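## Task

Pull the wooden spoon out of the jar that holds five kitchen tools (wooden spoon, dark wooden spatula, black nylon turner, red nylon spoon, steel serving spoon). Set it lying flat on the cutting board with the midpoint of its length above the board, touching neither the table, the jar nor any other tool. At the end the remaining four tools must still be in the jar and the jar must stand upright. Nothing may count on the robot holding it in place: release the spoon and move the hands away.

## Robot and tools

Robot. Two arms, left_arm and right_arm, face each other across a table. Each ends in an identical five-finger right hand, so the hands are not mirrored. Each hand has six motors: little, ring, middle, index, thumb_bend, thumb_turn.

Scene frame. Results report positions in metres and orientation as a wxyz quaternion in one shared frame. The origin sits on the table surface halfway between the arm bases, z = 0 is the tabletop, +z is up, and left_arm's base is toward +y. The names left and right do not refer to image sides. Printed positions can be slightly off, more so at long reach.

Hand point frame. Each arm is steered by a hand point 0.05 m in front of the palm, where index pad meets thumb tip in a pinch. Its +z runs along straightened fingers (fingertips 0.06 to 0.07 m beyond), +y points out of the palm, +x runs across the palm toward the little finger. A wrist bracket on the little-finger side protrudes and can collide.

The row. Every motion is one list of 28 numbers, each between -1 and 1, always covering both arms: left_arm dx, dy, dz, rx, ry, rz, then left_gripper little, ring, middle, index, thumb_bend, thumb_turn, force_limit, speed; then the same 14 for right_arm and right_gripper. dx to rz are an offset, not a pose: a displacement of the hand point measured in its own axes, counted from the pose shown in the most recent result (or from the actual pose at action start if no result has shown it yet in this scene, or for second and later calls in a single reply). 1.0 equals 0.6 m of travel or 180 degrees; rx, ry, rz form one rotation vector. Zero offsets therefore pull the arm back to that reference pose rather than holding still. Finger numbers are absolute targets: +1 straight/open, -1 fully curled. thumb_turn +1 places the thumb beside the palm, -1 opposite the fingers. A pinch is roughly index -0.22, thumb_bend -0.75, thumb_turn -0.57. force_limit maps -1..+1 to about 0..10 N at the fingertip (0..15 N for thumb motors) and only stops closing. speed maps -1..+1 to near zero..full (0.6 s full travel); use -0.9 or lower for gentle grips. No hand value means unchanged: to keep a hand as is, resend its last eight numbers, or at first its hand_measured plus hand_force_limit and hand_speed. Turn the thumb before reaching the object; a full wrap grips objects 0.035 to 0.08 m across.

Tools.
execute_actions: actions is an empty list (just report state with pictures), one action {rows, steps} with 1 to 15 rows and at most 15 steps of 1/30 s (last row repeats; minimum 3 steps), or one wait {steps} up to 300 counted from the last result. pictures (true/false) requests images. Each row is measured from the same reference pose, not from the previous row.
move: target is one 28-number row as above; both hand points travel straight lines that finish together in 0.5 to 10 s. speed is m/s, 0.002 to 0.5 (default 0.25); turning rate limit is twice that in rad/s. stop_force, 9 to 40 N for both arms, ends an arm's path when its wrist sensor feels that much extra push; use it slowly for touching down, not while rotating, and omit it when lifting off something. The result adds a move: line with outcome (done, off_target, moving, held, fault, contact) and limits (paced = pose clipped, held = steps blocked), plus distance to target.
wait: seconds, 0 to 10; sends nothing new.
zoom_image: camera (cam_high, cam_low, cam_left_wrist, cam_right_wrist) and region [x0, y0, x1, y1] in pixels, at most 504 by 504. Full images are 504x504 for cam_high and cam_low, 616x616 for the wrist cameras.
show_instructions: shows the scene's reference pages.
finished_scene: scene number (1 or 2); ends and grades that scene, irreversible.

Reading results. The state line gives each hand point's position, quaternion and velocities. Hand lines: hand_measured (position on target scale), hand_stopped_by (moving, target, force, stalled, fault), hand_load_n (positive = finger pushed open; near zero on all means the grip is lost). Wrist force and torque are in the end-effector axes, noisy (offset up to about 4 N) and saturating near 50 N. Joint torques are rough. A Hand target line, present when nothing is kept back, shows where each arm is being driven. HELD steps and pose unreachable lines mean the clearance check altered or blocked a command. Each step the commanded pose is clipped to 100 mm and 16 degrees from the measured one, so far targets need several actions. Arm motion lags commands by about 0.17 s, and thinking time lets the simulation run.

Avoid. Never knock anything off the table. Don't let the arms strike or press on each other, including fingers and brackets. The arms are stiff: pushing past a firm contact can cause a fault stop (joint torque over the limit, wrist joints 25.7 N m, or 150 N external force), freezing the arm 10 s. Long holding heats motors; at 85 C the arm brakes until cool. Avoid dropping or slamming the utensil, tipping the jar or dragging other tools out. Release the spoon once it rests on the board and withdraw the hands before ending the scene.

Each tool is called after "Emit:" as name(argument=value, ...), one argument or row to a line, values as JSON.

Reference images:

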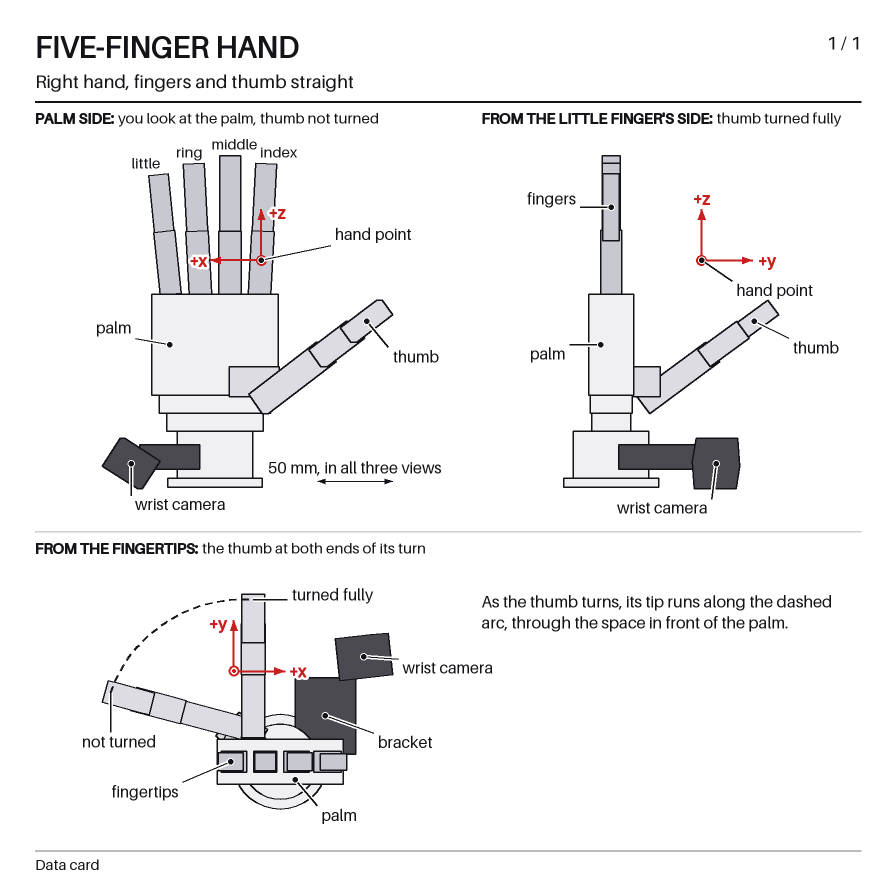

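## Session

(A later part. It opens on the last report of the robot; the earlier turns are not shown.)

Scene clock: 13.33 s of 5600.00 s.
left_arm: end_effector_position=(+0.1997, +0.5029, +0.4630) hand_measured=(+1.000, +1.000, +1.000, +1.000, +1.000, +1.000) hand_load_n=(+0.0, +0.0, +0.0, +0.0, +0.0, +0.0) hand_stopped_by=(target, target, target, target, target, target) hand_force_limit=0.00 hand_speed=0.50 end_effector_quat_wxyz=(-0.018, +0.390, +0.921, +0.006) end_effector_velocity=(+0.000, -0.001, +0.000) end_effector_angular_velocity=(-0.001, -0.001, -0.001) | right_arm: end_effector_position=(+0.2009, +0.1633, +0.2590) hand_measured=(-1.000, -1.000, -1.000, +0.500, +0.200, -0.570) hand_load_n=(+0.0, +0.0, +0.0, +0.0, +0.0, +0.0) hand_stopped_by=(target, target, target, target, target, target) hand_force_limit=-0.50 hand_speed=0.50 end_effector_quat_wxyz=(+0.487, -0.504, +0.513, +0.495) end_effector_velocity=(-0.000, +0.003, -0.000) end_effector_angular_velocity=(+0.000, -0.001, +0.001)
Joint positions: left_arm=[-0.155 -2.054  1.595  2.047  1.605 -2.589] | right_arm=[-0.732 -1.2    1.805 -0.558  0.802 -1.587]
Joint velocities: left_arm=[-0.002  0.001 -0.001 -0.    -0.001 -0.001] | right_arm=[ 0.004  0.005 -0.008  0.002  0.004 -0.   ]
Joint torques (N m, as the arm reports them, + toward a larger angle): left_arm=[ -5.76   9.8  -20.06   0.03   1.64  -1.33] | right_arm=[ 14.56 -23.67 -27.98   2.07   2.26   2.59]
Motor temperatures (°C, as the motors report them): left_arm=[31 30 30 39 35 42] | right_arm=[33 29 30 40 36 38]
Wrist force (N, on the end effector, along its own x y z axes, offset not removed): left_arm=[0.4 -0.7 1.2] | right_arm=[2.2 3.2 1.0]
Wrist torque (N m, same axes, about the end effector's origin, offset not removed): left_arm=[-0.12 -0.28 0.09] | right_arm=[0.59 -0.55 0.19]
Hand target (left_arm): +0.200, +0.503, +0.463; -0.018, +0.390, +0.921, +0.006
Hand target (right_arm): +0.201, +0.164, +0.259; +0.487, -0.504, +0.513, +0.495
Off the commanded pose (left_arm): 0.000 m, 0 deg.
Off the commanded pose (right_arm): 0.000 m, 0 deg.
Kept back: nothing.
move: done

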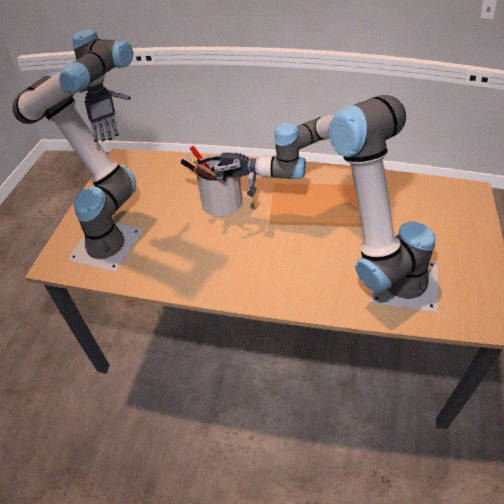

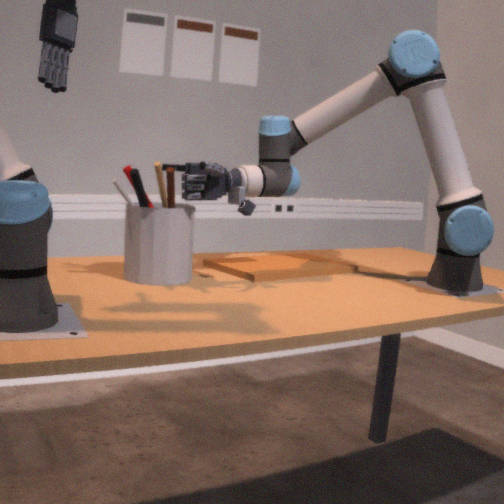

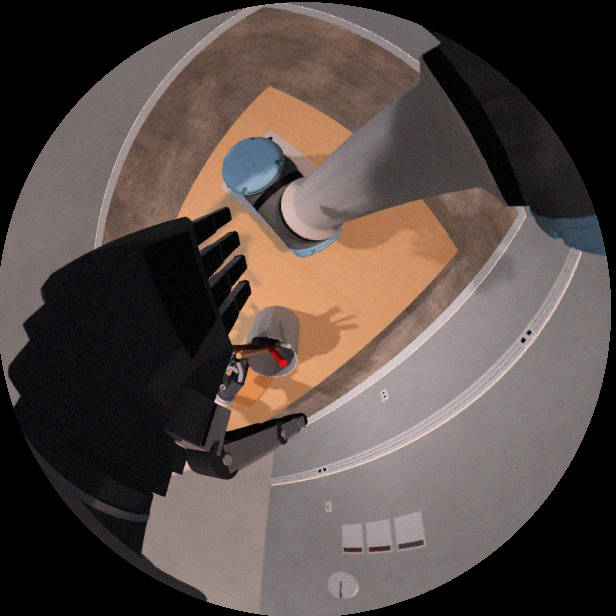

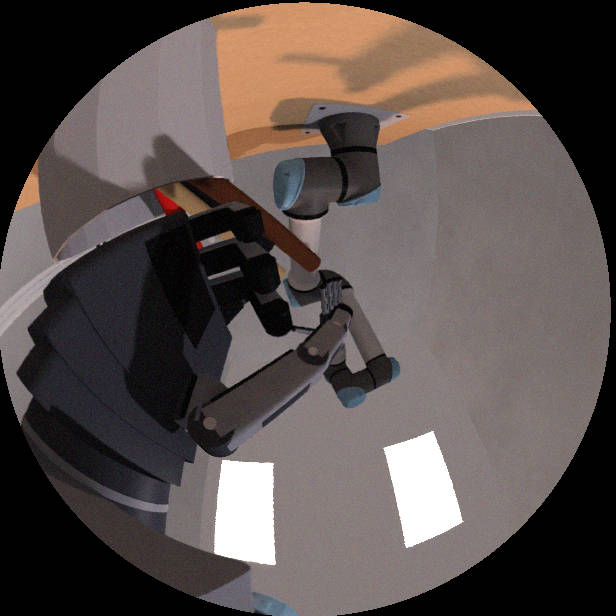

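Emit:
move(
  target=[0,0,0,0,0,0,1,1,1,1,1,1,0,0.5, 0.02,0,0.07,0,0.14,0,-1,-1,-1,0.5,0.2,-0.57,-0.5,0.5],
  speed=0.04,
)

Emit:
zoom_image(
  camera="cam_high",
  region=[150, 120, 310, 230],
)

Emit:
zoom_image(
  camera="cam_low",
  region=[90, 130, 290, 260],
)

Scene clock: 19.37 s of 5600.00 s.
left_arm: end_effector_position=(+0.1997, +0.5029, +0.4630) hand_measured=(+1.000, +1.000, +1.000, +1.000, +1.000, +1.000) hand_load_n=(+0.0, +0.0, +0.0, +0.0, +0.0, +0.0) hand_stopped_by=(target, target, target, target, target, target) hand_force_limit=0.00 hand_speed=0.50 end_effector_quat_wxyz=(-0.018, +0.390, +0.921, +0.006) end_effector_velocity=(-0.000, +0.000, -0.000) end_effector_angular_velocity=(+0.000, +0.001, +0.001) | right_arm: end_effector_position=(+0.2007, +0.2047, +0.2454) hand_measured=(-1.000, -1.000, -1.000, +0.500, +0.200, -0.570) hand_load_n=(+0.0, +0.0, +0.0, +0.0, +0.0, +0.0) hand_stopped_by=(target, target, target, target, target, target) hand_force_limit=-0.50 hand_speed=0.50 end_effector_quat_wxyz=(+0.364, -0.600, +0.606, +0.374) end_effector_velocity=(+0.001, +0.001, -0.000) end_effector_angular_velocity=(-0.015, +0.000, +0.000)
Joint positions: left_arm=[-0.155 -2.054  1.595  2.047  1.605 -2.589] | right_arm=[-0.66  -1.065  1.377  0.278  0.957 -1.921]
Joint velocities: left_arm=[-0.    -0.     0.    -0.     0.001 -0.001] | right_arm=[ 0.002  0.008 -0.018  0.027  0.007 -0.008]
Joint torques (N m, as the arm reports them, + toward a larger angle): left_arm=[ -5.52   9.41 -19.9   -0.02   1.77  -1.16] | right_arm=[ 15.16 -29.38 -27.16   2.86   1.16  -2.22]
Motor temperatures (°C, as the motors report them): left_arm=[31 30 30 39 35 42] | right_arm=[33 29 30 40 36 38]
Wrist force (N, on the end effector, along its own x y z axes, offset not removed): left_arm=[-0.3 -2.7 -0.6] | right_arm=[1.4 2.7 1.9]
Wrist torque (N m, same axes, about the end effector's origin, offset not removed): left_arm=[-0.35 -0.22 0.00] | right_arm=[0.40 -0.44 0.07]
Hand target (left_arm): +0.200, +0.503, +0.463; -0.018, +0.390, +0.921, +0.006
Hand target (right_arm): +0.201, +0.205, +0.245; -0.364, +0.600, -0.607, -0.373
Off the commanded pose (left_arm): 0.000 m, 0 deg.
Off the commanded pose (right_arm): 0.000 m, 0 deg.
Kept back: nothing.
move: done

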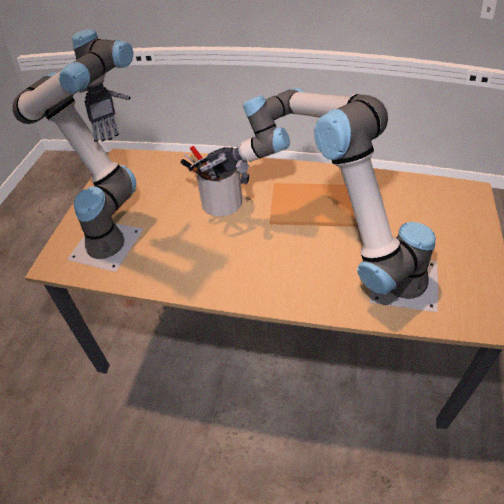

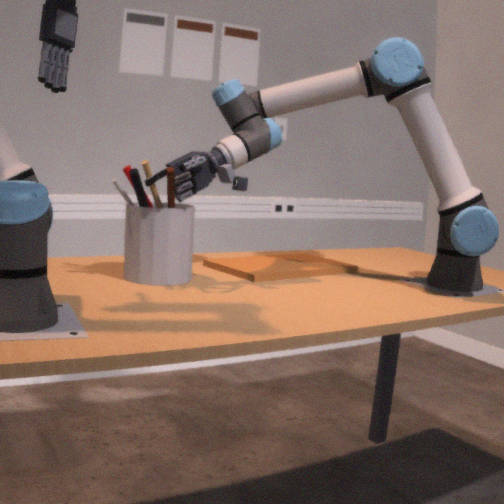

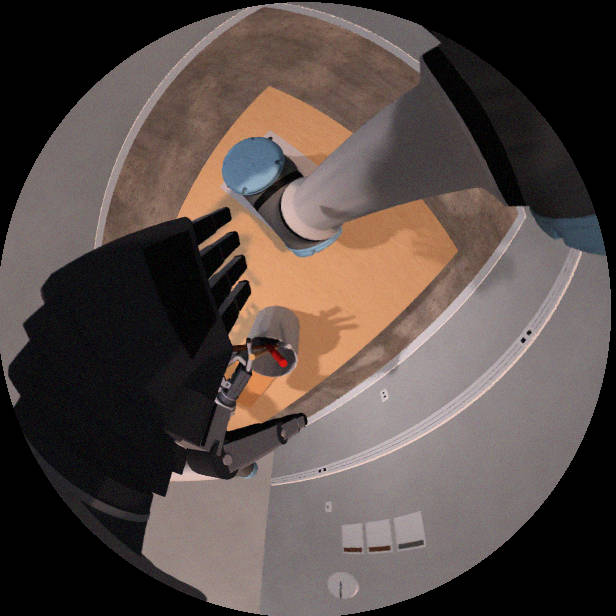

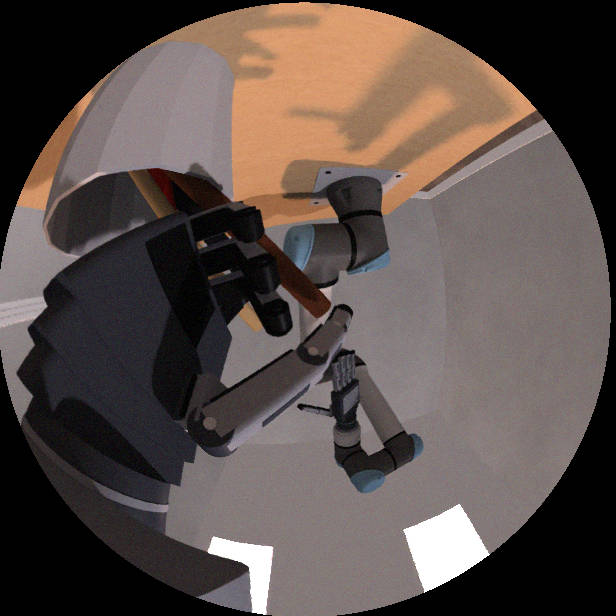

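Region (150, 120, 310, 230) of cam_high's 504x504 image, scaled by 3.150, with more detail than that image has; it fills the top 346 rows of this view, and the rest is white.

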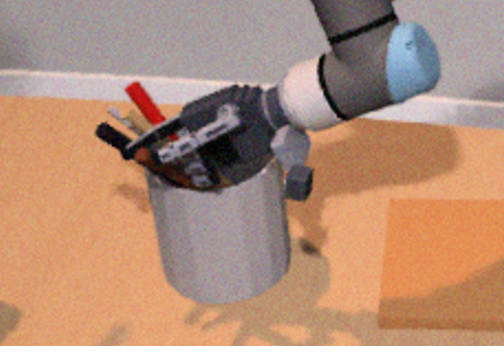

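Region (90, 130, 290, 260) of cam_low's 504x504 image, scaled by 2.520, with more detail than that image has; it fills the top 328 rows of this view, and the rest is white.

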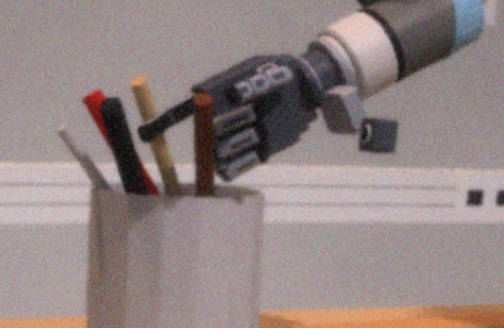

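Emit:
move(
  target=[0,0,0,0,0,0,1,1,1,1,1,1,0,0.5, 0,0,-0.11,0,0,0,-1,-1,-1,0.5,0.2,-0.57,-0.5,0.5],
  speed=0.06,
)

Emit:
move(
  target=[0,0,0,0,0,0,1,1,1,1,1,1,0,0.5, 0,-0.05,0,0,0,0,-1,-1,-1,0.5,0.2,-0.57,-0.5,0.5],
  speed=0.06,
)

Emit:
zoom_image(
  camera="cam_high",
  region=[150, 120, 310, 230],
)

Emit:
zoom_image(
  camera="cam_low",
  region=[90, 130, 290, 260],
)

Scene clock: 21.20 s of 5600.00 s.
left_arm: end_effector_position=(+0.1997, +0.5029, +0.4630) hand_measured=(+1.000, +1.000, +1.000, +1.000, +1.000, +1.000) hand_load_n=(+0.0, +0.0, +0.0, +0.0, +0.0, +0.0) hand_stopped_by=(target, target, target, target, target, target) hand_force_limit=0.00 hand_speed=0.50 end_effector_quat_wxyz=(-0.018, +0.390, +0.921, +0.006) end_effector_velocity=(+0.000, +0.000, +0.000) end_effector_angular_velocity=(-0.000, -0.000, -0.000) | right_arm: end_effector_position=(+0.2012, +0.1462, +0.2753) hand_measured=(-1.000, -1.000, -1.000, +0.500, +0.200, -0.570) hand_load_n=(+0.0, +0.0, +0.0, +0.0, +0.0, +0.0) hand_stopped_by=(target, target, target, target, target, target) hand_force_limit=-0.50 hand_speed=0.50 end_effector_quat_wxyz=(+0.364, -0.600, +0.606, +0.374) end_effector_velocity=(-0.000, -0.002, +0.001) end_effector_angular_velocity=(+0.001, +0.001, +0.001)
Joint positions: left_arm=[-0.155 -2.054  1.595  2.047  1.605 -2.589] | right_arm=[-0.74  -1.2    1.502  0.322  0.891 -1.979]
Joint velocities: left_arm=[-0.001 -0.001 -0.     0.001 -0.    -0.   ] | right_arm=[-0.003 -0.005  0.004  0.002 -0.005 -0.002]
Joint torques (N m, as the arm reports them, + toward a larger angle): left_arm=[ -5.62   9.67 -19.77  -0.01   1.7   -1.12] | right_arm=[-13.04 -42.94 -10.1    3.01  -2.14  -2.72]
Motor temperatures (°C, as the motors report them): left_arm=[31 30 30 39 35 42] | right_arm=[33 29 30 40 36 38]
Wrist force (N, on the end effector, along its own x y z axes, offset not removed): left_arm=[-0.9 -1.3 0.5] | right_arm=[0.7 1.3 2.5]
Wrist torque (N m, same axes, about the end effector's origin, offset not removed): left_arm=[-0.19 -0.17 0.00] | right_arm=[0.22 -0.35 0.01]
Hand target (left_arm): +0.200, +0.503, +0.463; -0.018, +0.390, +0.921, +0.006
Hand target (right_arm): +0.201, +0.146, +0.275; -0.364, +0.600, -0.606, -0.374
Off the commanded pose (left_arm): 0.000 m, 0 deg.
Off the commanded pose (right_arm): 0.000 m, 0 deg.
Kept back: nothing.
move: done

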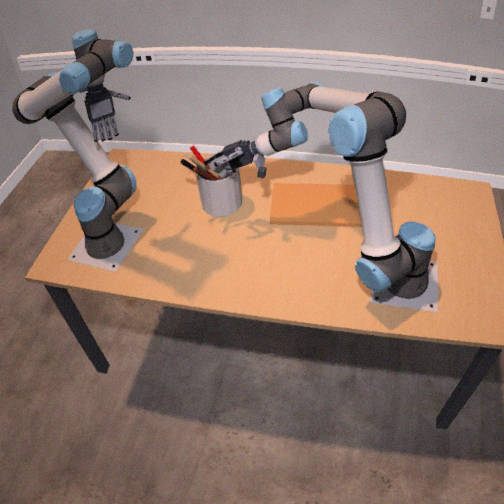

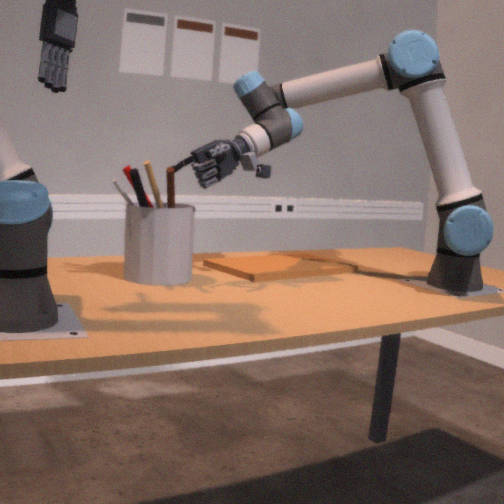

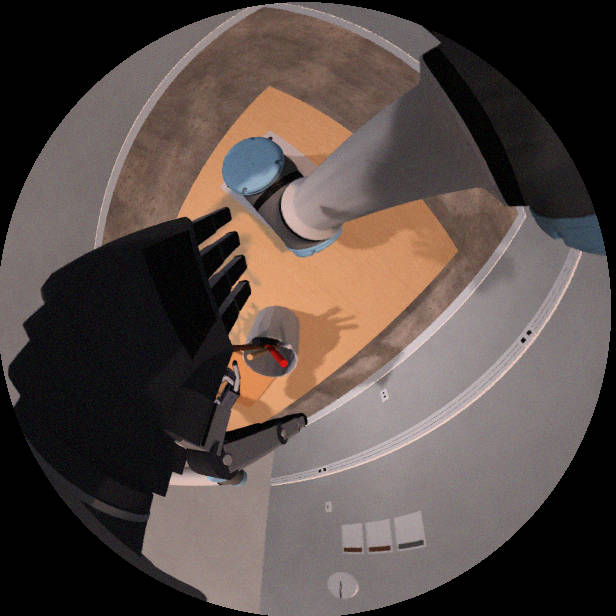

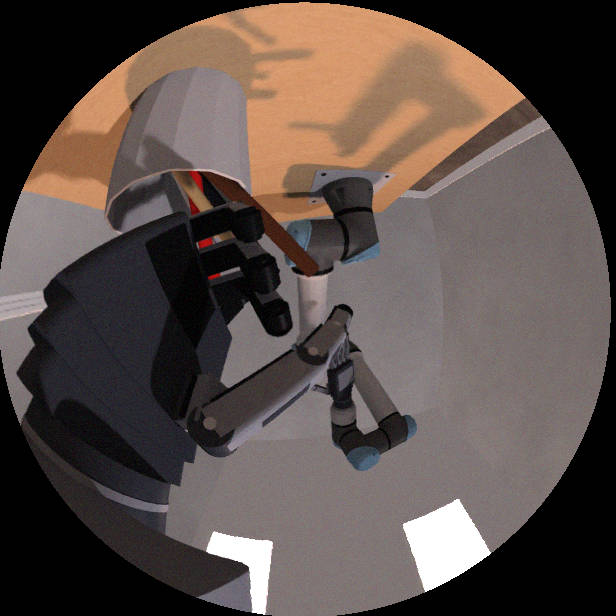

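Scene clock: 22.17 s of 5600.00 s.
left_arm: end_effector_position=(+0.1997, +0.5029, +0.4630) hand_measured=(+1.000, +1.000, +1.000, +1.000, +1.000, +1.000) hand_load_n=(+0.0, +0.0, +0.0, +0.0, +0.0, +0.0) hand_stopped_by=(target, target, target, target, target, target) hand_force_limit=0.00 hand_speed=0.50 end_effector_quat_wxyz=(-0.018, +0.390, +0.921, +0.006) end_effector_velocity=(+0.000, +0.000, -0.000) end_effector_angular_velocity=(-0.000, -0.000, +0.000) | right_arm: end_effector_position=(+0.2308, +0.1463, +0.2748) hand_measured=(-1.000, -1.000, -1.000, +0.500, +0.200, -0.570) hand_load_n=(+0.0, +0.0, +0.0, +0.0, +0.0, +0.0) hand_stopped_by=(target, target, target, target, target, target) hand_force_limit=-0.50 hand_speed=0.50 end_effector_quat_wxyz=(+0.364, -0.600, +0.606, +0.374) end_effector_velocity=(+0.003, -0.000, +0.000) end_effector_angular_velocity=(-0.001, -0.002, +0.000)
Joint positions: left_arm=[-0.155 -2.054  1.595  2.047  1.605 -2.589] | right_arm=[-0.783 -1.16   1.45   0.356  0.857 -2.012]
Joint velocities: left_arm=[-0.001 -0.001  0.001 -0.    -0.    -0.001] | right_arm=[-0.004  0.004 -0.006  0.005 -0.003 -0.005]
Joint torques (N m, as the arm reports them, + toward a larger angle): left_arm=[ -5.64   9.33 -19.61   0.06   1.76  -1.16] | right_arm=[-15.1  -27.26 -28.88   3.14  -2.47  -2.17]
Motor temperatures (°C, as the motors report them): left_arm=[31 30 30 39 35 42] | right_arm=[33 29 30 40 36 38]
Wrist force (N, on the end effector, along its own x y z axes, offset not removed): left_arm=[0.9 -0.9 1.7] | right_arm=[3.1 1.5 2.4]
Wrist torque (N m, same axes, about the end effector's origin, offset not removed): left_arm=[-0.20 -0.46 0.14] | right_arm=[0.27 -0.81 0.24]
Hand target (left_arm): +0.200, +0.503, +0.463; -0.018, +0.390, +0.921, +0.006
Hand target (right_arm): +0.231, +0.146, +0.275; -0.364, +0.600, -0.606, -0.374
Off the commanded pose (left_arm): 0.000 m, 0 deg.
Off the commanded pose (right_arm): 0.000 m, 0 deg.
Kept back: nothing.
move: done

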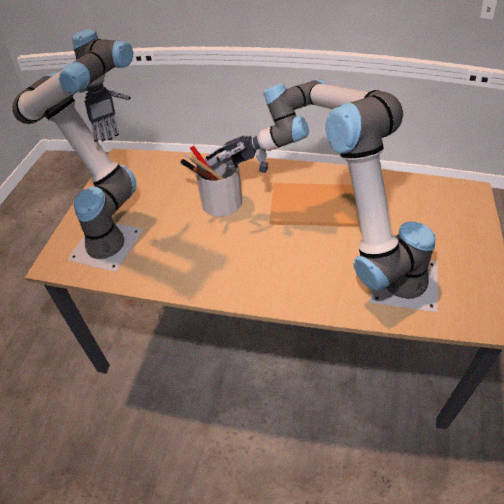

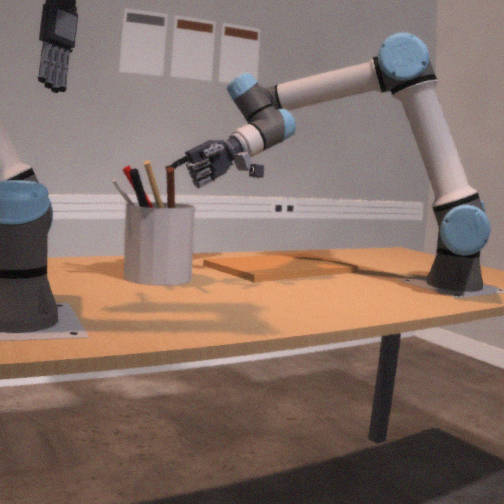

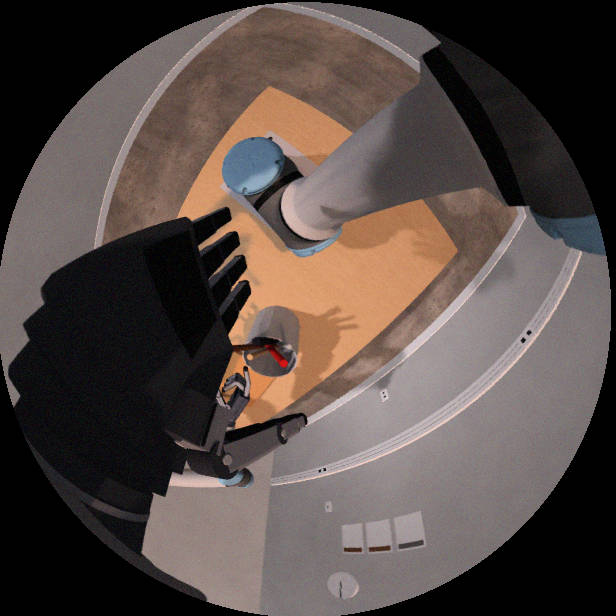

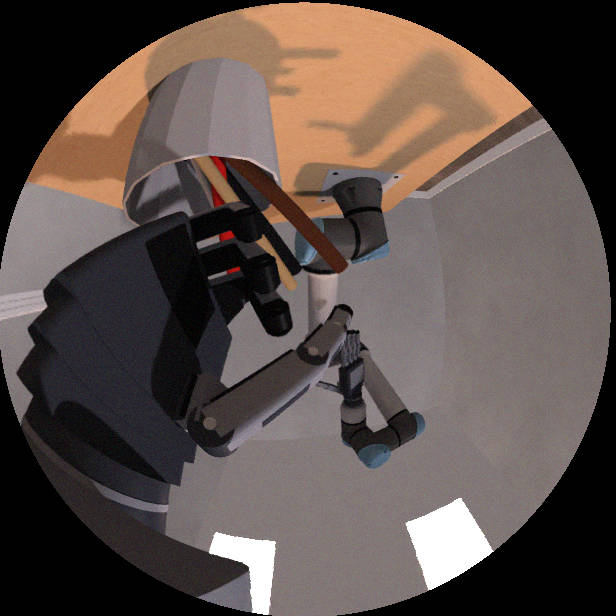

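Region (150, 120, 310, 230) of cam_high's 504x504 image, scaled by 3.150, with more detail than that image has; it fills the top 346 rows of this view, and the rest is white.

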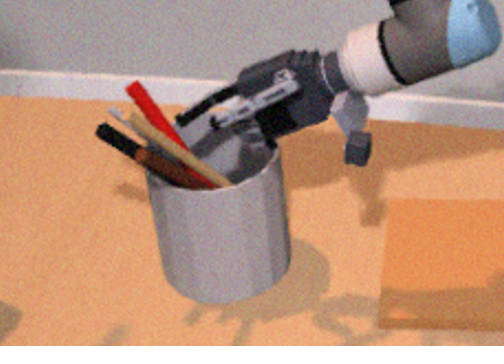

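Region (90, 130, 290, 260) of cam_low's 504x504 image, scaled by 2.520, with more detail than that image has; it fills the top 328 rows of this view, and the rest is white.

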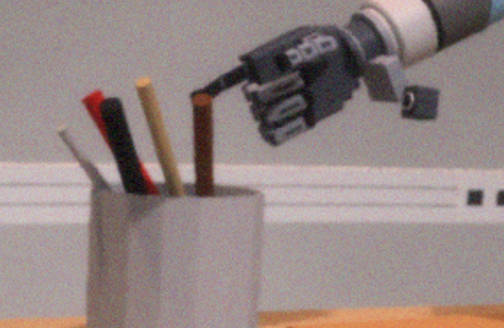

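Emit:
move(
  target=[0,0,0,0,0,0,1,1,1,1,1,1,0,0.5, 0,0,0.18,0,0,0,-1,-1,-1,0.5,0.2,-0.57,-0.5,0.5],
  speed=0.05,
  stop_force=9,
)

Emit:
zoom_image(
  camera="cam_high",
  region=[150, 120, 310, 230],
)

Emit:
zoom_image(
  camera="cam_low",
  region=[90, 130, 290, 260],
)

Scene clock: 25.03 s of 5600.00 s.
left_arm: end_effector_position=(+0.1997, +0.5029, +0.4630) hand_measured=(+1.000, +1.000, +1.000, +1.000, +1.000, +1.000) hand_load_n=(+0.0, +0.0, +0.0, +0.0, +0.0, +0.0) hand_stopped_by=(target, target, target, target, target, target) hand_force_limit=0.00 hand_speed=0.50 end_effector_quat_wxyz=(-0.018, +0.390, +0.921, +0.006) end_effector_velocity=(-0.000, -0.000, -0.000) end_effector_angular_velocity=(+0.002, +0.000, -0.002) | right_arm: end_effector_position=(+0.2300, +0.2422, +0.2259) hand_measured=(-1.000, -1.000, -1.000, +0.500, +0.200, -0.570) hand_load_n=(-1.0, +0.0, +0.0, +0.0, +0.0, +0.0) hand_stopped_by=(target, target, target, target, target, target) hand_force_limit=-0.50 hand_speed=0.50 end_effector_quat_wxyz=(+0.365, -0.600, +0.606, +0.374) end_effector_velocity=(+0.001, +0.002, -0.001) end_effector_angular_velocity=(-0.002, +0.000, -0.002)
Joint positions: left_arm=[-0.155 -2.054  1.595  2.047  1.605 -2.589] | right_arm=[-0.657 -0.939  1.227  0.301  0.959 -1.919]
Joint velocities: left_arm=[-0.001  0.001  0.     0.     0.001  0.   ] | right_arm=[ 0.002  0.006 -0.008  0.003  0.003  0.001]
Joint torques (N m, as the arm reports them, + toward a larger angle): left_arm=[ -5.36   9.31 -19.27   0.01   1.69  -1.14] | right_arm=[ 13.65 -31.43 -29.41   2.94   1.18   2.97]
Motor temperatures (°C, as the motors report them): left_arm=[31 30 30 39 35 42] | right_arm=[33 29 30 40 36 38]
Wrist force (N, on the end effector, along its own x y z axes, offset not removed): left_arm=[0.0 0.3 0.9] | right_arm=[-0.2 1.4 -0.8]
Wrist torque (N m, same axes, about the end effector's origin, offset not removed): left_arm=[-0.07 -0.31 0.18] | right_arm=[0.39 -0.34 -0.03]
Hand target (left_arm): +0.200, +0.503, +0.463; -0.018, +0.390, +0.921, +0.006
Hand target (right_arm): +0.230, +0.242, +0.226; -0.365, +0.600, -0.606, -0.374
Off the commanded pose (left_arm): 0.000 m, 0 deg.
Off the commanded pose (right_arm): 0.000 m, 0 deg.
Kept back: nothing.
move: done

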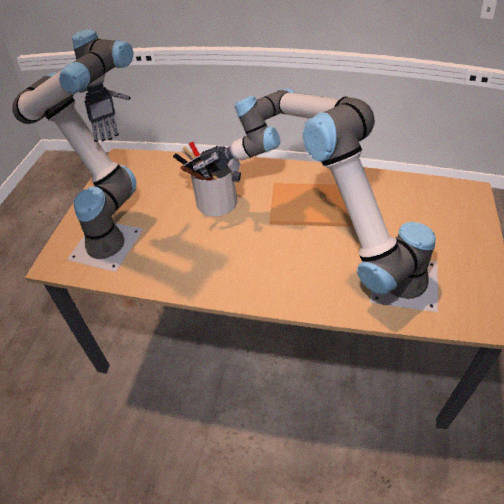

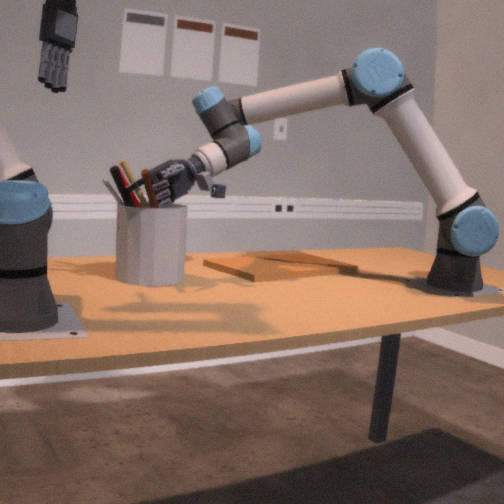

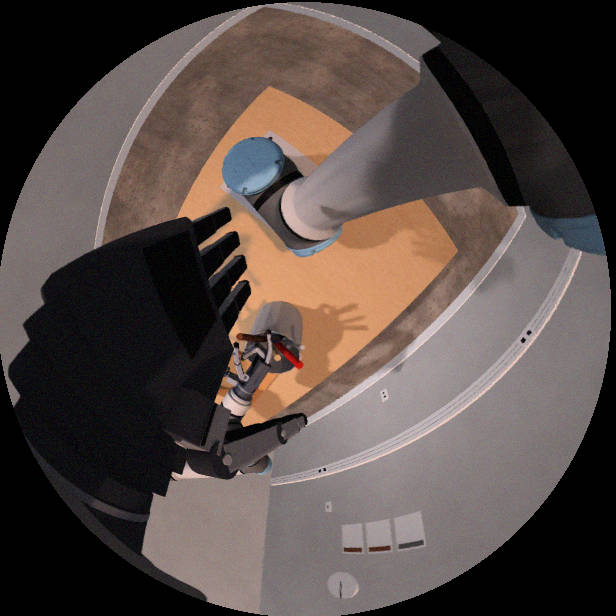

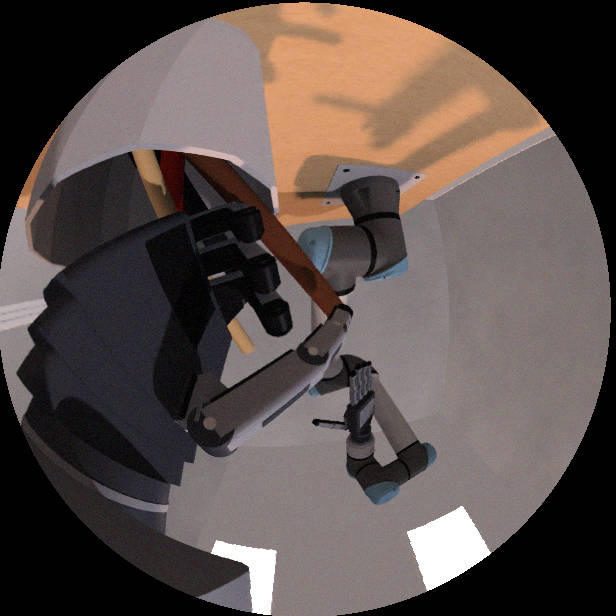

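Region (150, 120, 310, 230) of cam_high's 504x504 image, scaled by 3.150, with more detail than that image has; it fills the top 346 rows of this view, and the rest is white.

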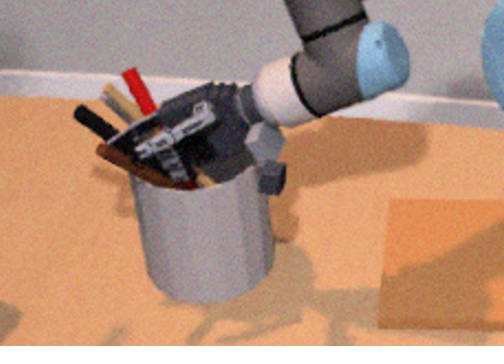

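Region (90, 130, 290, 260) of cam_low's 504x504 image, scaled by 2.520, with more detail than that image has; it fills the top 328 rows of this view, and the rest is white.

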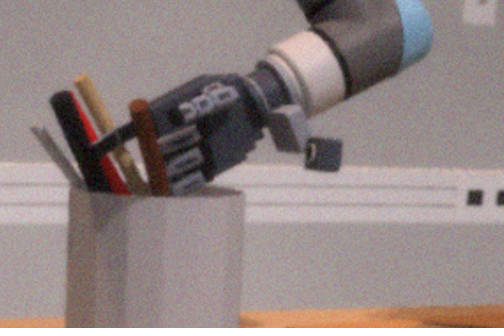

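Emit:
move(
  target=[0,0,0,0,0,0,1,1,1,1,1,1,0,0.5, 0,0,-0.2,0,0,0,-1,-1,-1,0.5,0.2,-0.57,-0.5,0.5],
  speed=0.08,
)

Emit:
zoom_image(
  camera="cam_high",
  region=[150, 120, 310, 230],
)

Emit:
zoom_image(
  camera="cam_low",
  region=[90, 130, 290, 260],
)

Scene clock: 27.33 s of 5600.00 s.
left_arm: end_effector_position=(+0.1997, +0.5029, +0.4630) hand_measured=(+1.000, +1.000, +1.000, +1.000, +1.000, +1.000) hand_load_n=(+0.0, +0.0, +0.0, +0.0, +0.0, +0.0) hand_stopped_by=(target, target, target, target, target, target) hand_force_limit=0.00 hand_speed=0.50 end_effector_quat_wxyz=(-0.018, +0.390, +0.921, +0.006) end_effector_velocity=(-0.000, +0.000, +0.000) end_effector_angular_velocity=(+0.002, -0.000, -0.000) | right_arm: end_effector_position=(+0.2309, +0.1356, +0.2802) hand_measured=(-1.000, -1.000, -1.000, +0.500, +0.200, -0.570) hand_load_n=(+0.0, +0.0, +0.0, +0.0, +0.0, +0.0) hand_stopped_by=(target, target, target, target, target, target) hand_force_limit=-0.50 hand_speed=0.50 end_effector_quat_wxyz=(+0.365, -0.600, +0.606, +0.374) end_effector_velocity=(-0.001, -0.002, +0.001) end_effector_angular_velocity=(-0.000, +0.000, +0.001)
Joint positions: left_arm=[-0.155 -2.054  1.595  2.047  1.605 -2.589] | right_arm=[-0.799 -1.183  1.47   0.368  0.843 -2.025]
Joint velocities: left_arm=[-0.     0.    -0.     0.002  0.    -0.   ] | right_arm=[-0.003 -0.005  0.004  0.002 -0.003 -0.003]
Joint torques (N m, as the arm reports them, + toward a larger angle): left_arm=[ -5.45   8.97 -19.76   0.06   1.69  -1.11] | right_arm=[-13.2  -43.33  -9.8    3.03  -1.96  -2.12]
Motor temperatures (°C, as the motors report them): left_arm=[31 30 30 39 35 42] | right_arm=[33 29 30 40 36 38]
Wrist force (N, on the end effector, along its own x y z axes, offset not removed): left_arm=[0.6 -0.9 0.1] | right_arm=[-0.4 1.0 3.1]
Wrist torque (N m, same axes, about the end effector's origin, offset not removed): left_arm=[-0.13 -0.29 0.14] | right_arm=[0.21 -0.25 -0.15]
Hand target (left_arm): +0.200, +0.503, +0.463; -0.018, +0.390, +0.921, +0.006
Hand target (right_arm): +0.231, +0.135, +0.280; -0.365, +0.600, -0.606, -0.374
Off the commanded pose (left_arm): 0.000 m, 0 deg.
Off the commanded pose (right_arm): 0.000 m, 0 deg.
Kept back: nothing.
move: done

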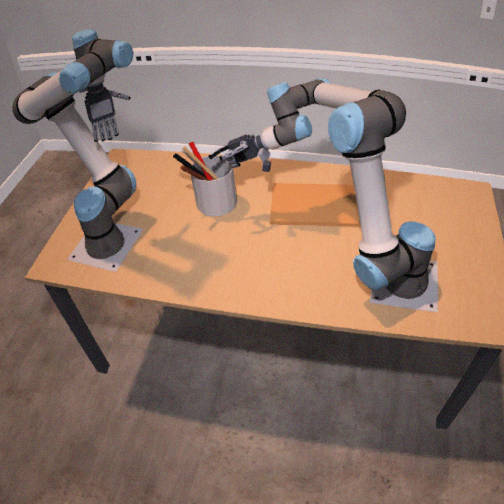

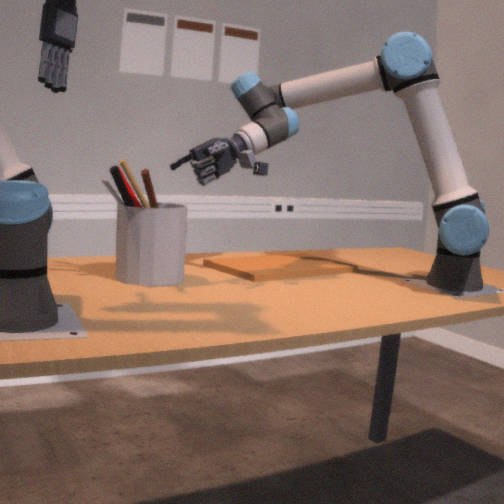

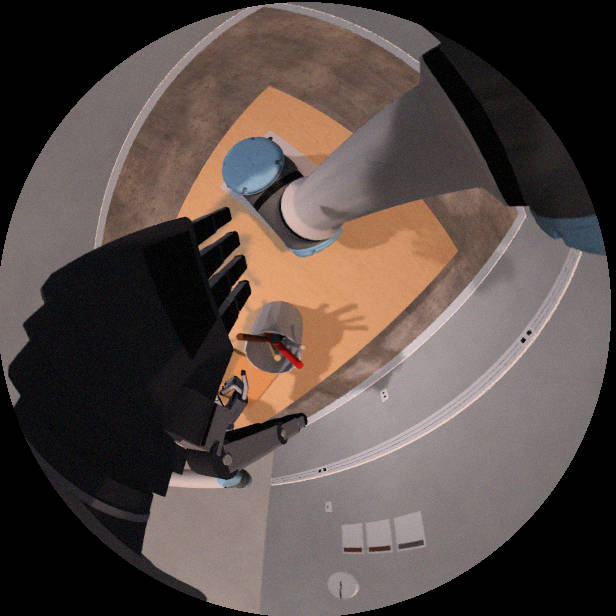

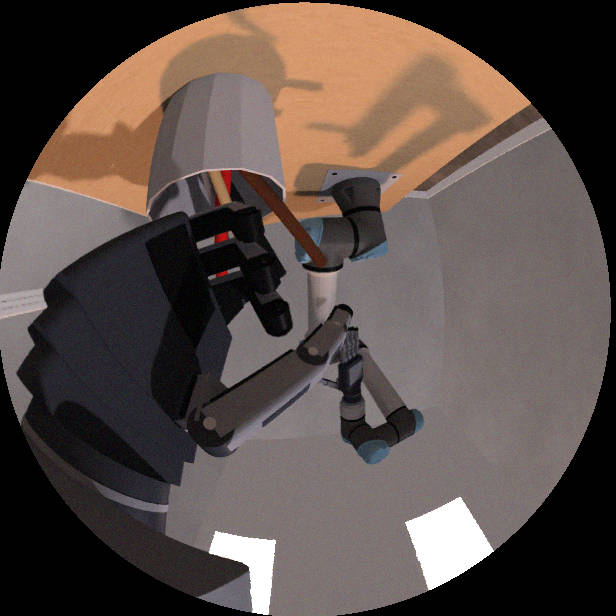

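Region (150, 120, 310, 230) of cam_high's 504x504 image, scaled by 3.150, with more detail than that image has; it fills the top 346 rows of this view, and the rest is white.

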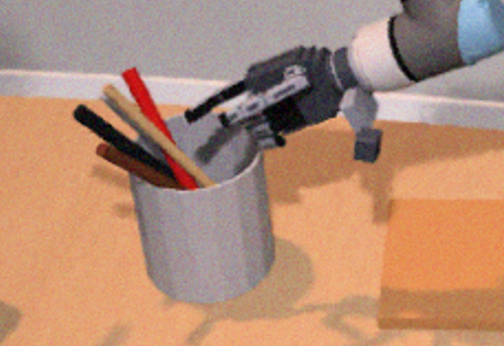

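Region (90, 130, 290, 260) of cam_low's 504x504 image, scaled by 2.520, with more detail than that image has; it fills the top 328 rows of this view, and the rest is white.

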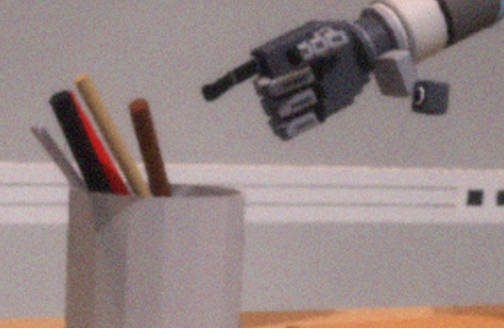

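Emit:
move(
  target=[-0.408,-0.163,0.07,0,0,0,1,1,1,1,1,1,0,0.5, 0,0,0,0,0,0,-1,-1,-1,0.5,0.2,-0.57,-0.5,0.5],
)

Emit:
zoom_image(
  camera="cam_left_wrist",
  region=[180, 130, 430, 380],
)

Scene clock: 29.40 s of 5600.00 s.
left_arm: end_effector_position=(+0.2984, +0.2607, +0.4121) hand_measured=(+1.000, +1.000, +1.000, +1.000, +1.000, +1.000) hand_load_n=(+0.0, +0.0, +0.0, +0.0, +0.0, +0.0) hand_stopped_by=(target, target, target, target, target, target) hand_force_limit=0.00 hand_speed=0.50 end_effector_quat_wxyz=(-0.017, +0.390, +0.921, +0.006) end_effector_velocity=(+0.001, -0.002, +0.000) end_effector_angular_velocity=(+0.002, +0.002, -0.000) | right_arm: end_effector_position=(+0.2309, +0.1356, +0.2802) hand_measured=(-1.000, -1.000, -1.000, +0.500, +0.200, -0.570) hand_load_n=(+0.0, +0.0, +0.0, +0.0, +0.0, +0.0) hand_stopped_by=(target, target, target, target, target, target) hand_force_limit=-0.50 hand_speed=0.50 end_effector_quat_wxyz=(+0.365, -0.600, +0.606, +0.374) end_effector_velocity=(+0.001, -0.000, +0.000) end_effector_angular_velocity=(+0.001, -0.001, -0.001)
Joint positions: left_arm=[ 0.325 -1.372  1.163  1.81   1.591 -2.109] | right_arm=[-0.799 -1.183  1.47   0.368  0.843 -2.025]
Joint velocities: left_arm=[ 0.003  0.009 -0.01   0.004  0.002  0.003] | right_arm=[-0.002 -0.001 -0.    -0.    -0.    -0.   ]
Joint torques (N m, as the arm reports them, + toward a larger angle): left_arm=[  7.17 -14.32 -27.34   4.72   2.56   2.43] | right_arm=[ 14.1  -24.53 -29.96  -1.86   1.2    2.62]
Motor temperatures (°C, as the motors report them): left_arm=[31 30 30 39 35 42] | right_arm=[33 29 30 40 36 38]
Wrist force (N, on the end effector, along its own x y z axes, offset not removed): left_arm=[-1.4 -1.3 1.2] | right_arm=[2.1 3.3 2.9]
Wrist torque (N m, same axes, about the end effector's origin, offset not removed): left_arm=[-0.16 -0.05 -0.09] | right_arm=[0.40 -0.59 0.18]
Hand target (left_arm): +0.299, +0.260, +0.412; -0.017, +0.390, +0.921, +0.006
Hand target (right_arm): +0.231, +0.136, +0.280; -0.365, +0.600, -0.606, -0.374
Off the commanded pose (left_arm): 0.001 m, 0 deg.
Off the commanded pose (right_arm): 0.000 m, 0 deg.
Kept back: nothing.
move: done

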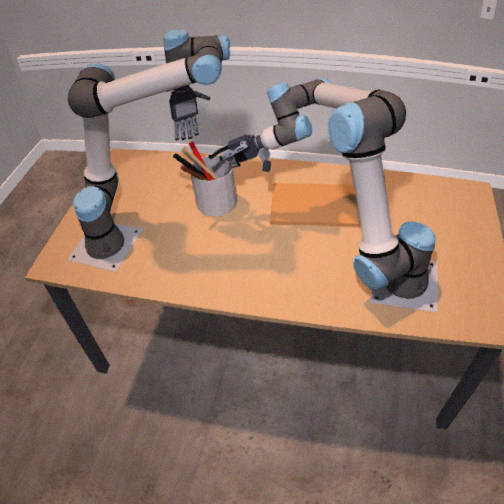

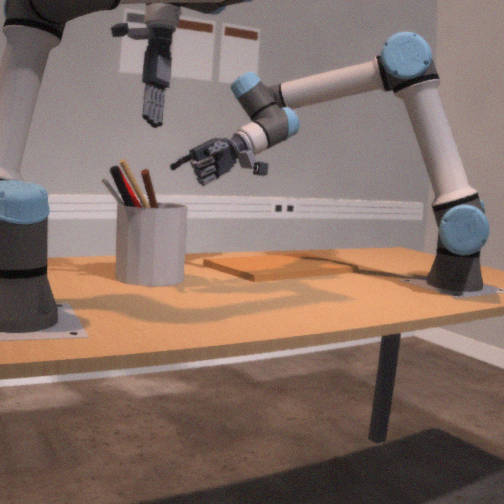

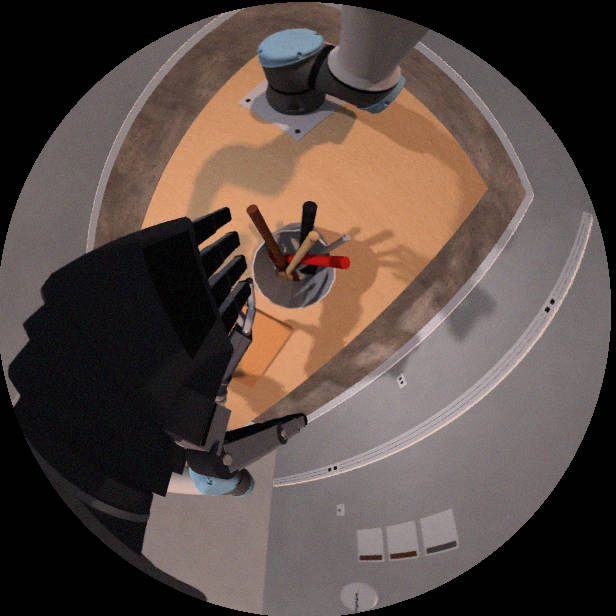

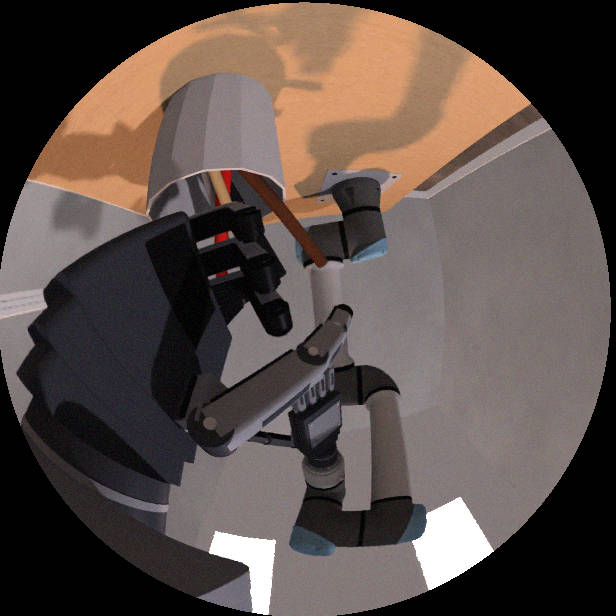

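Region (180, 130, 430, 380) of cam_left_wrist's 616x616 image, scaled by 2.016, with more detail than that image has.

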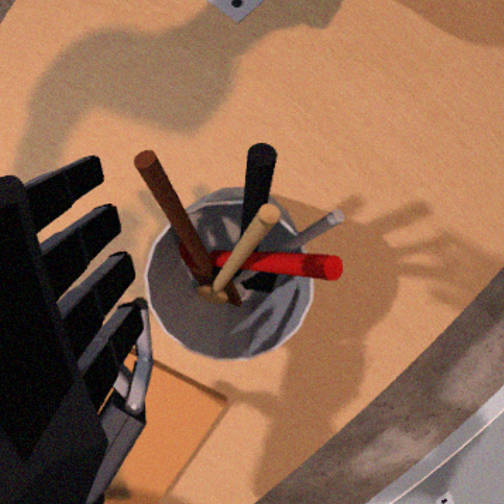

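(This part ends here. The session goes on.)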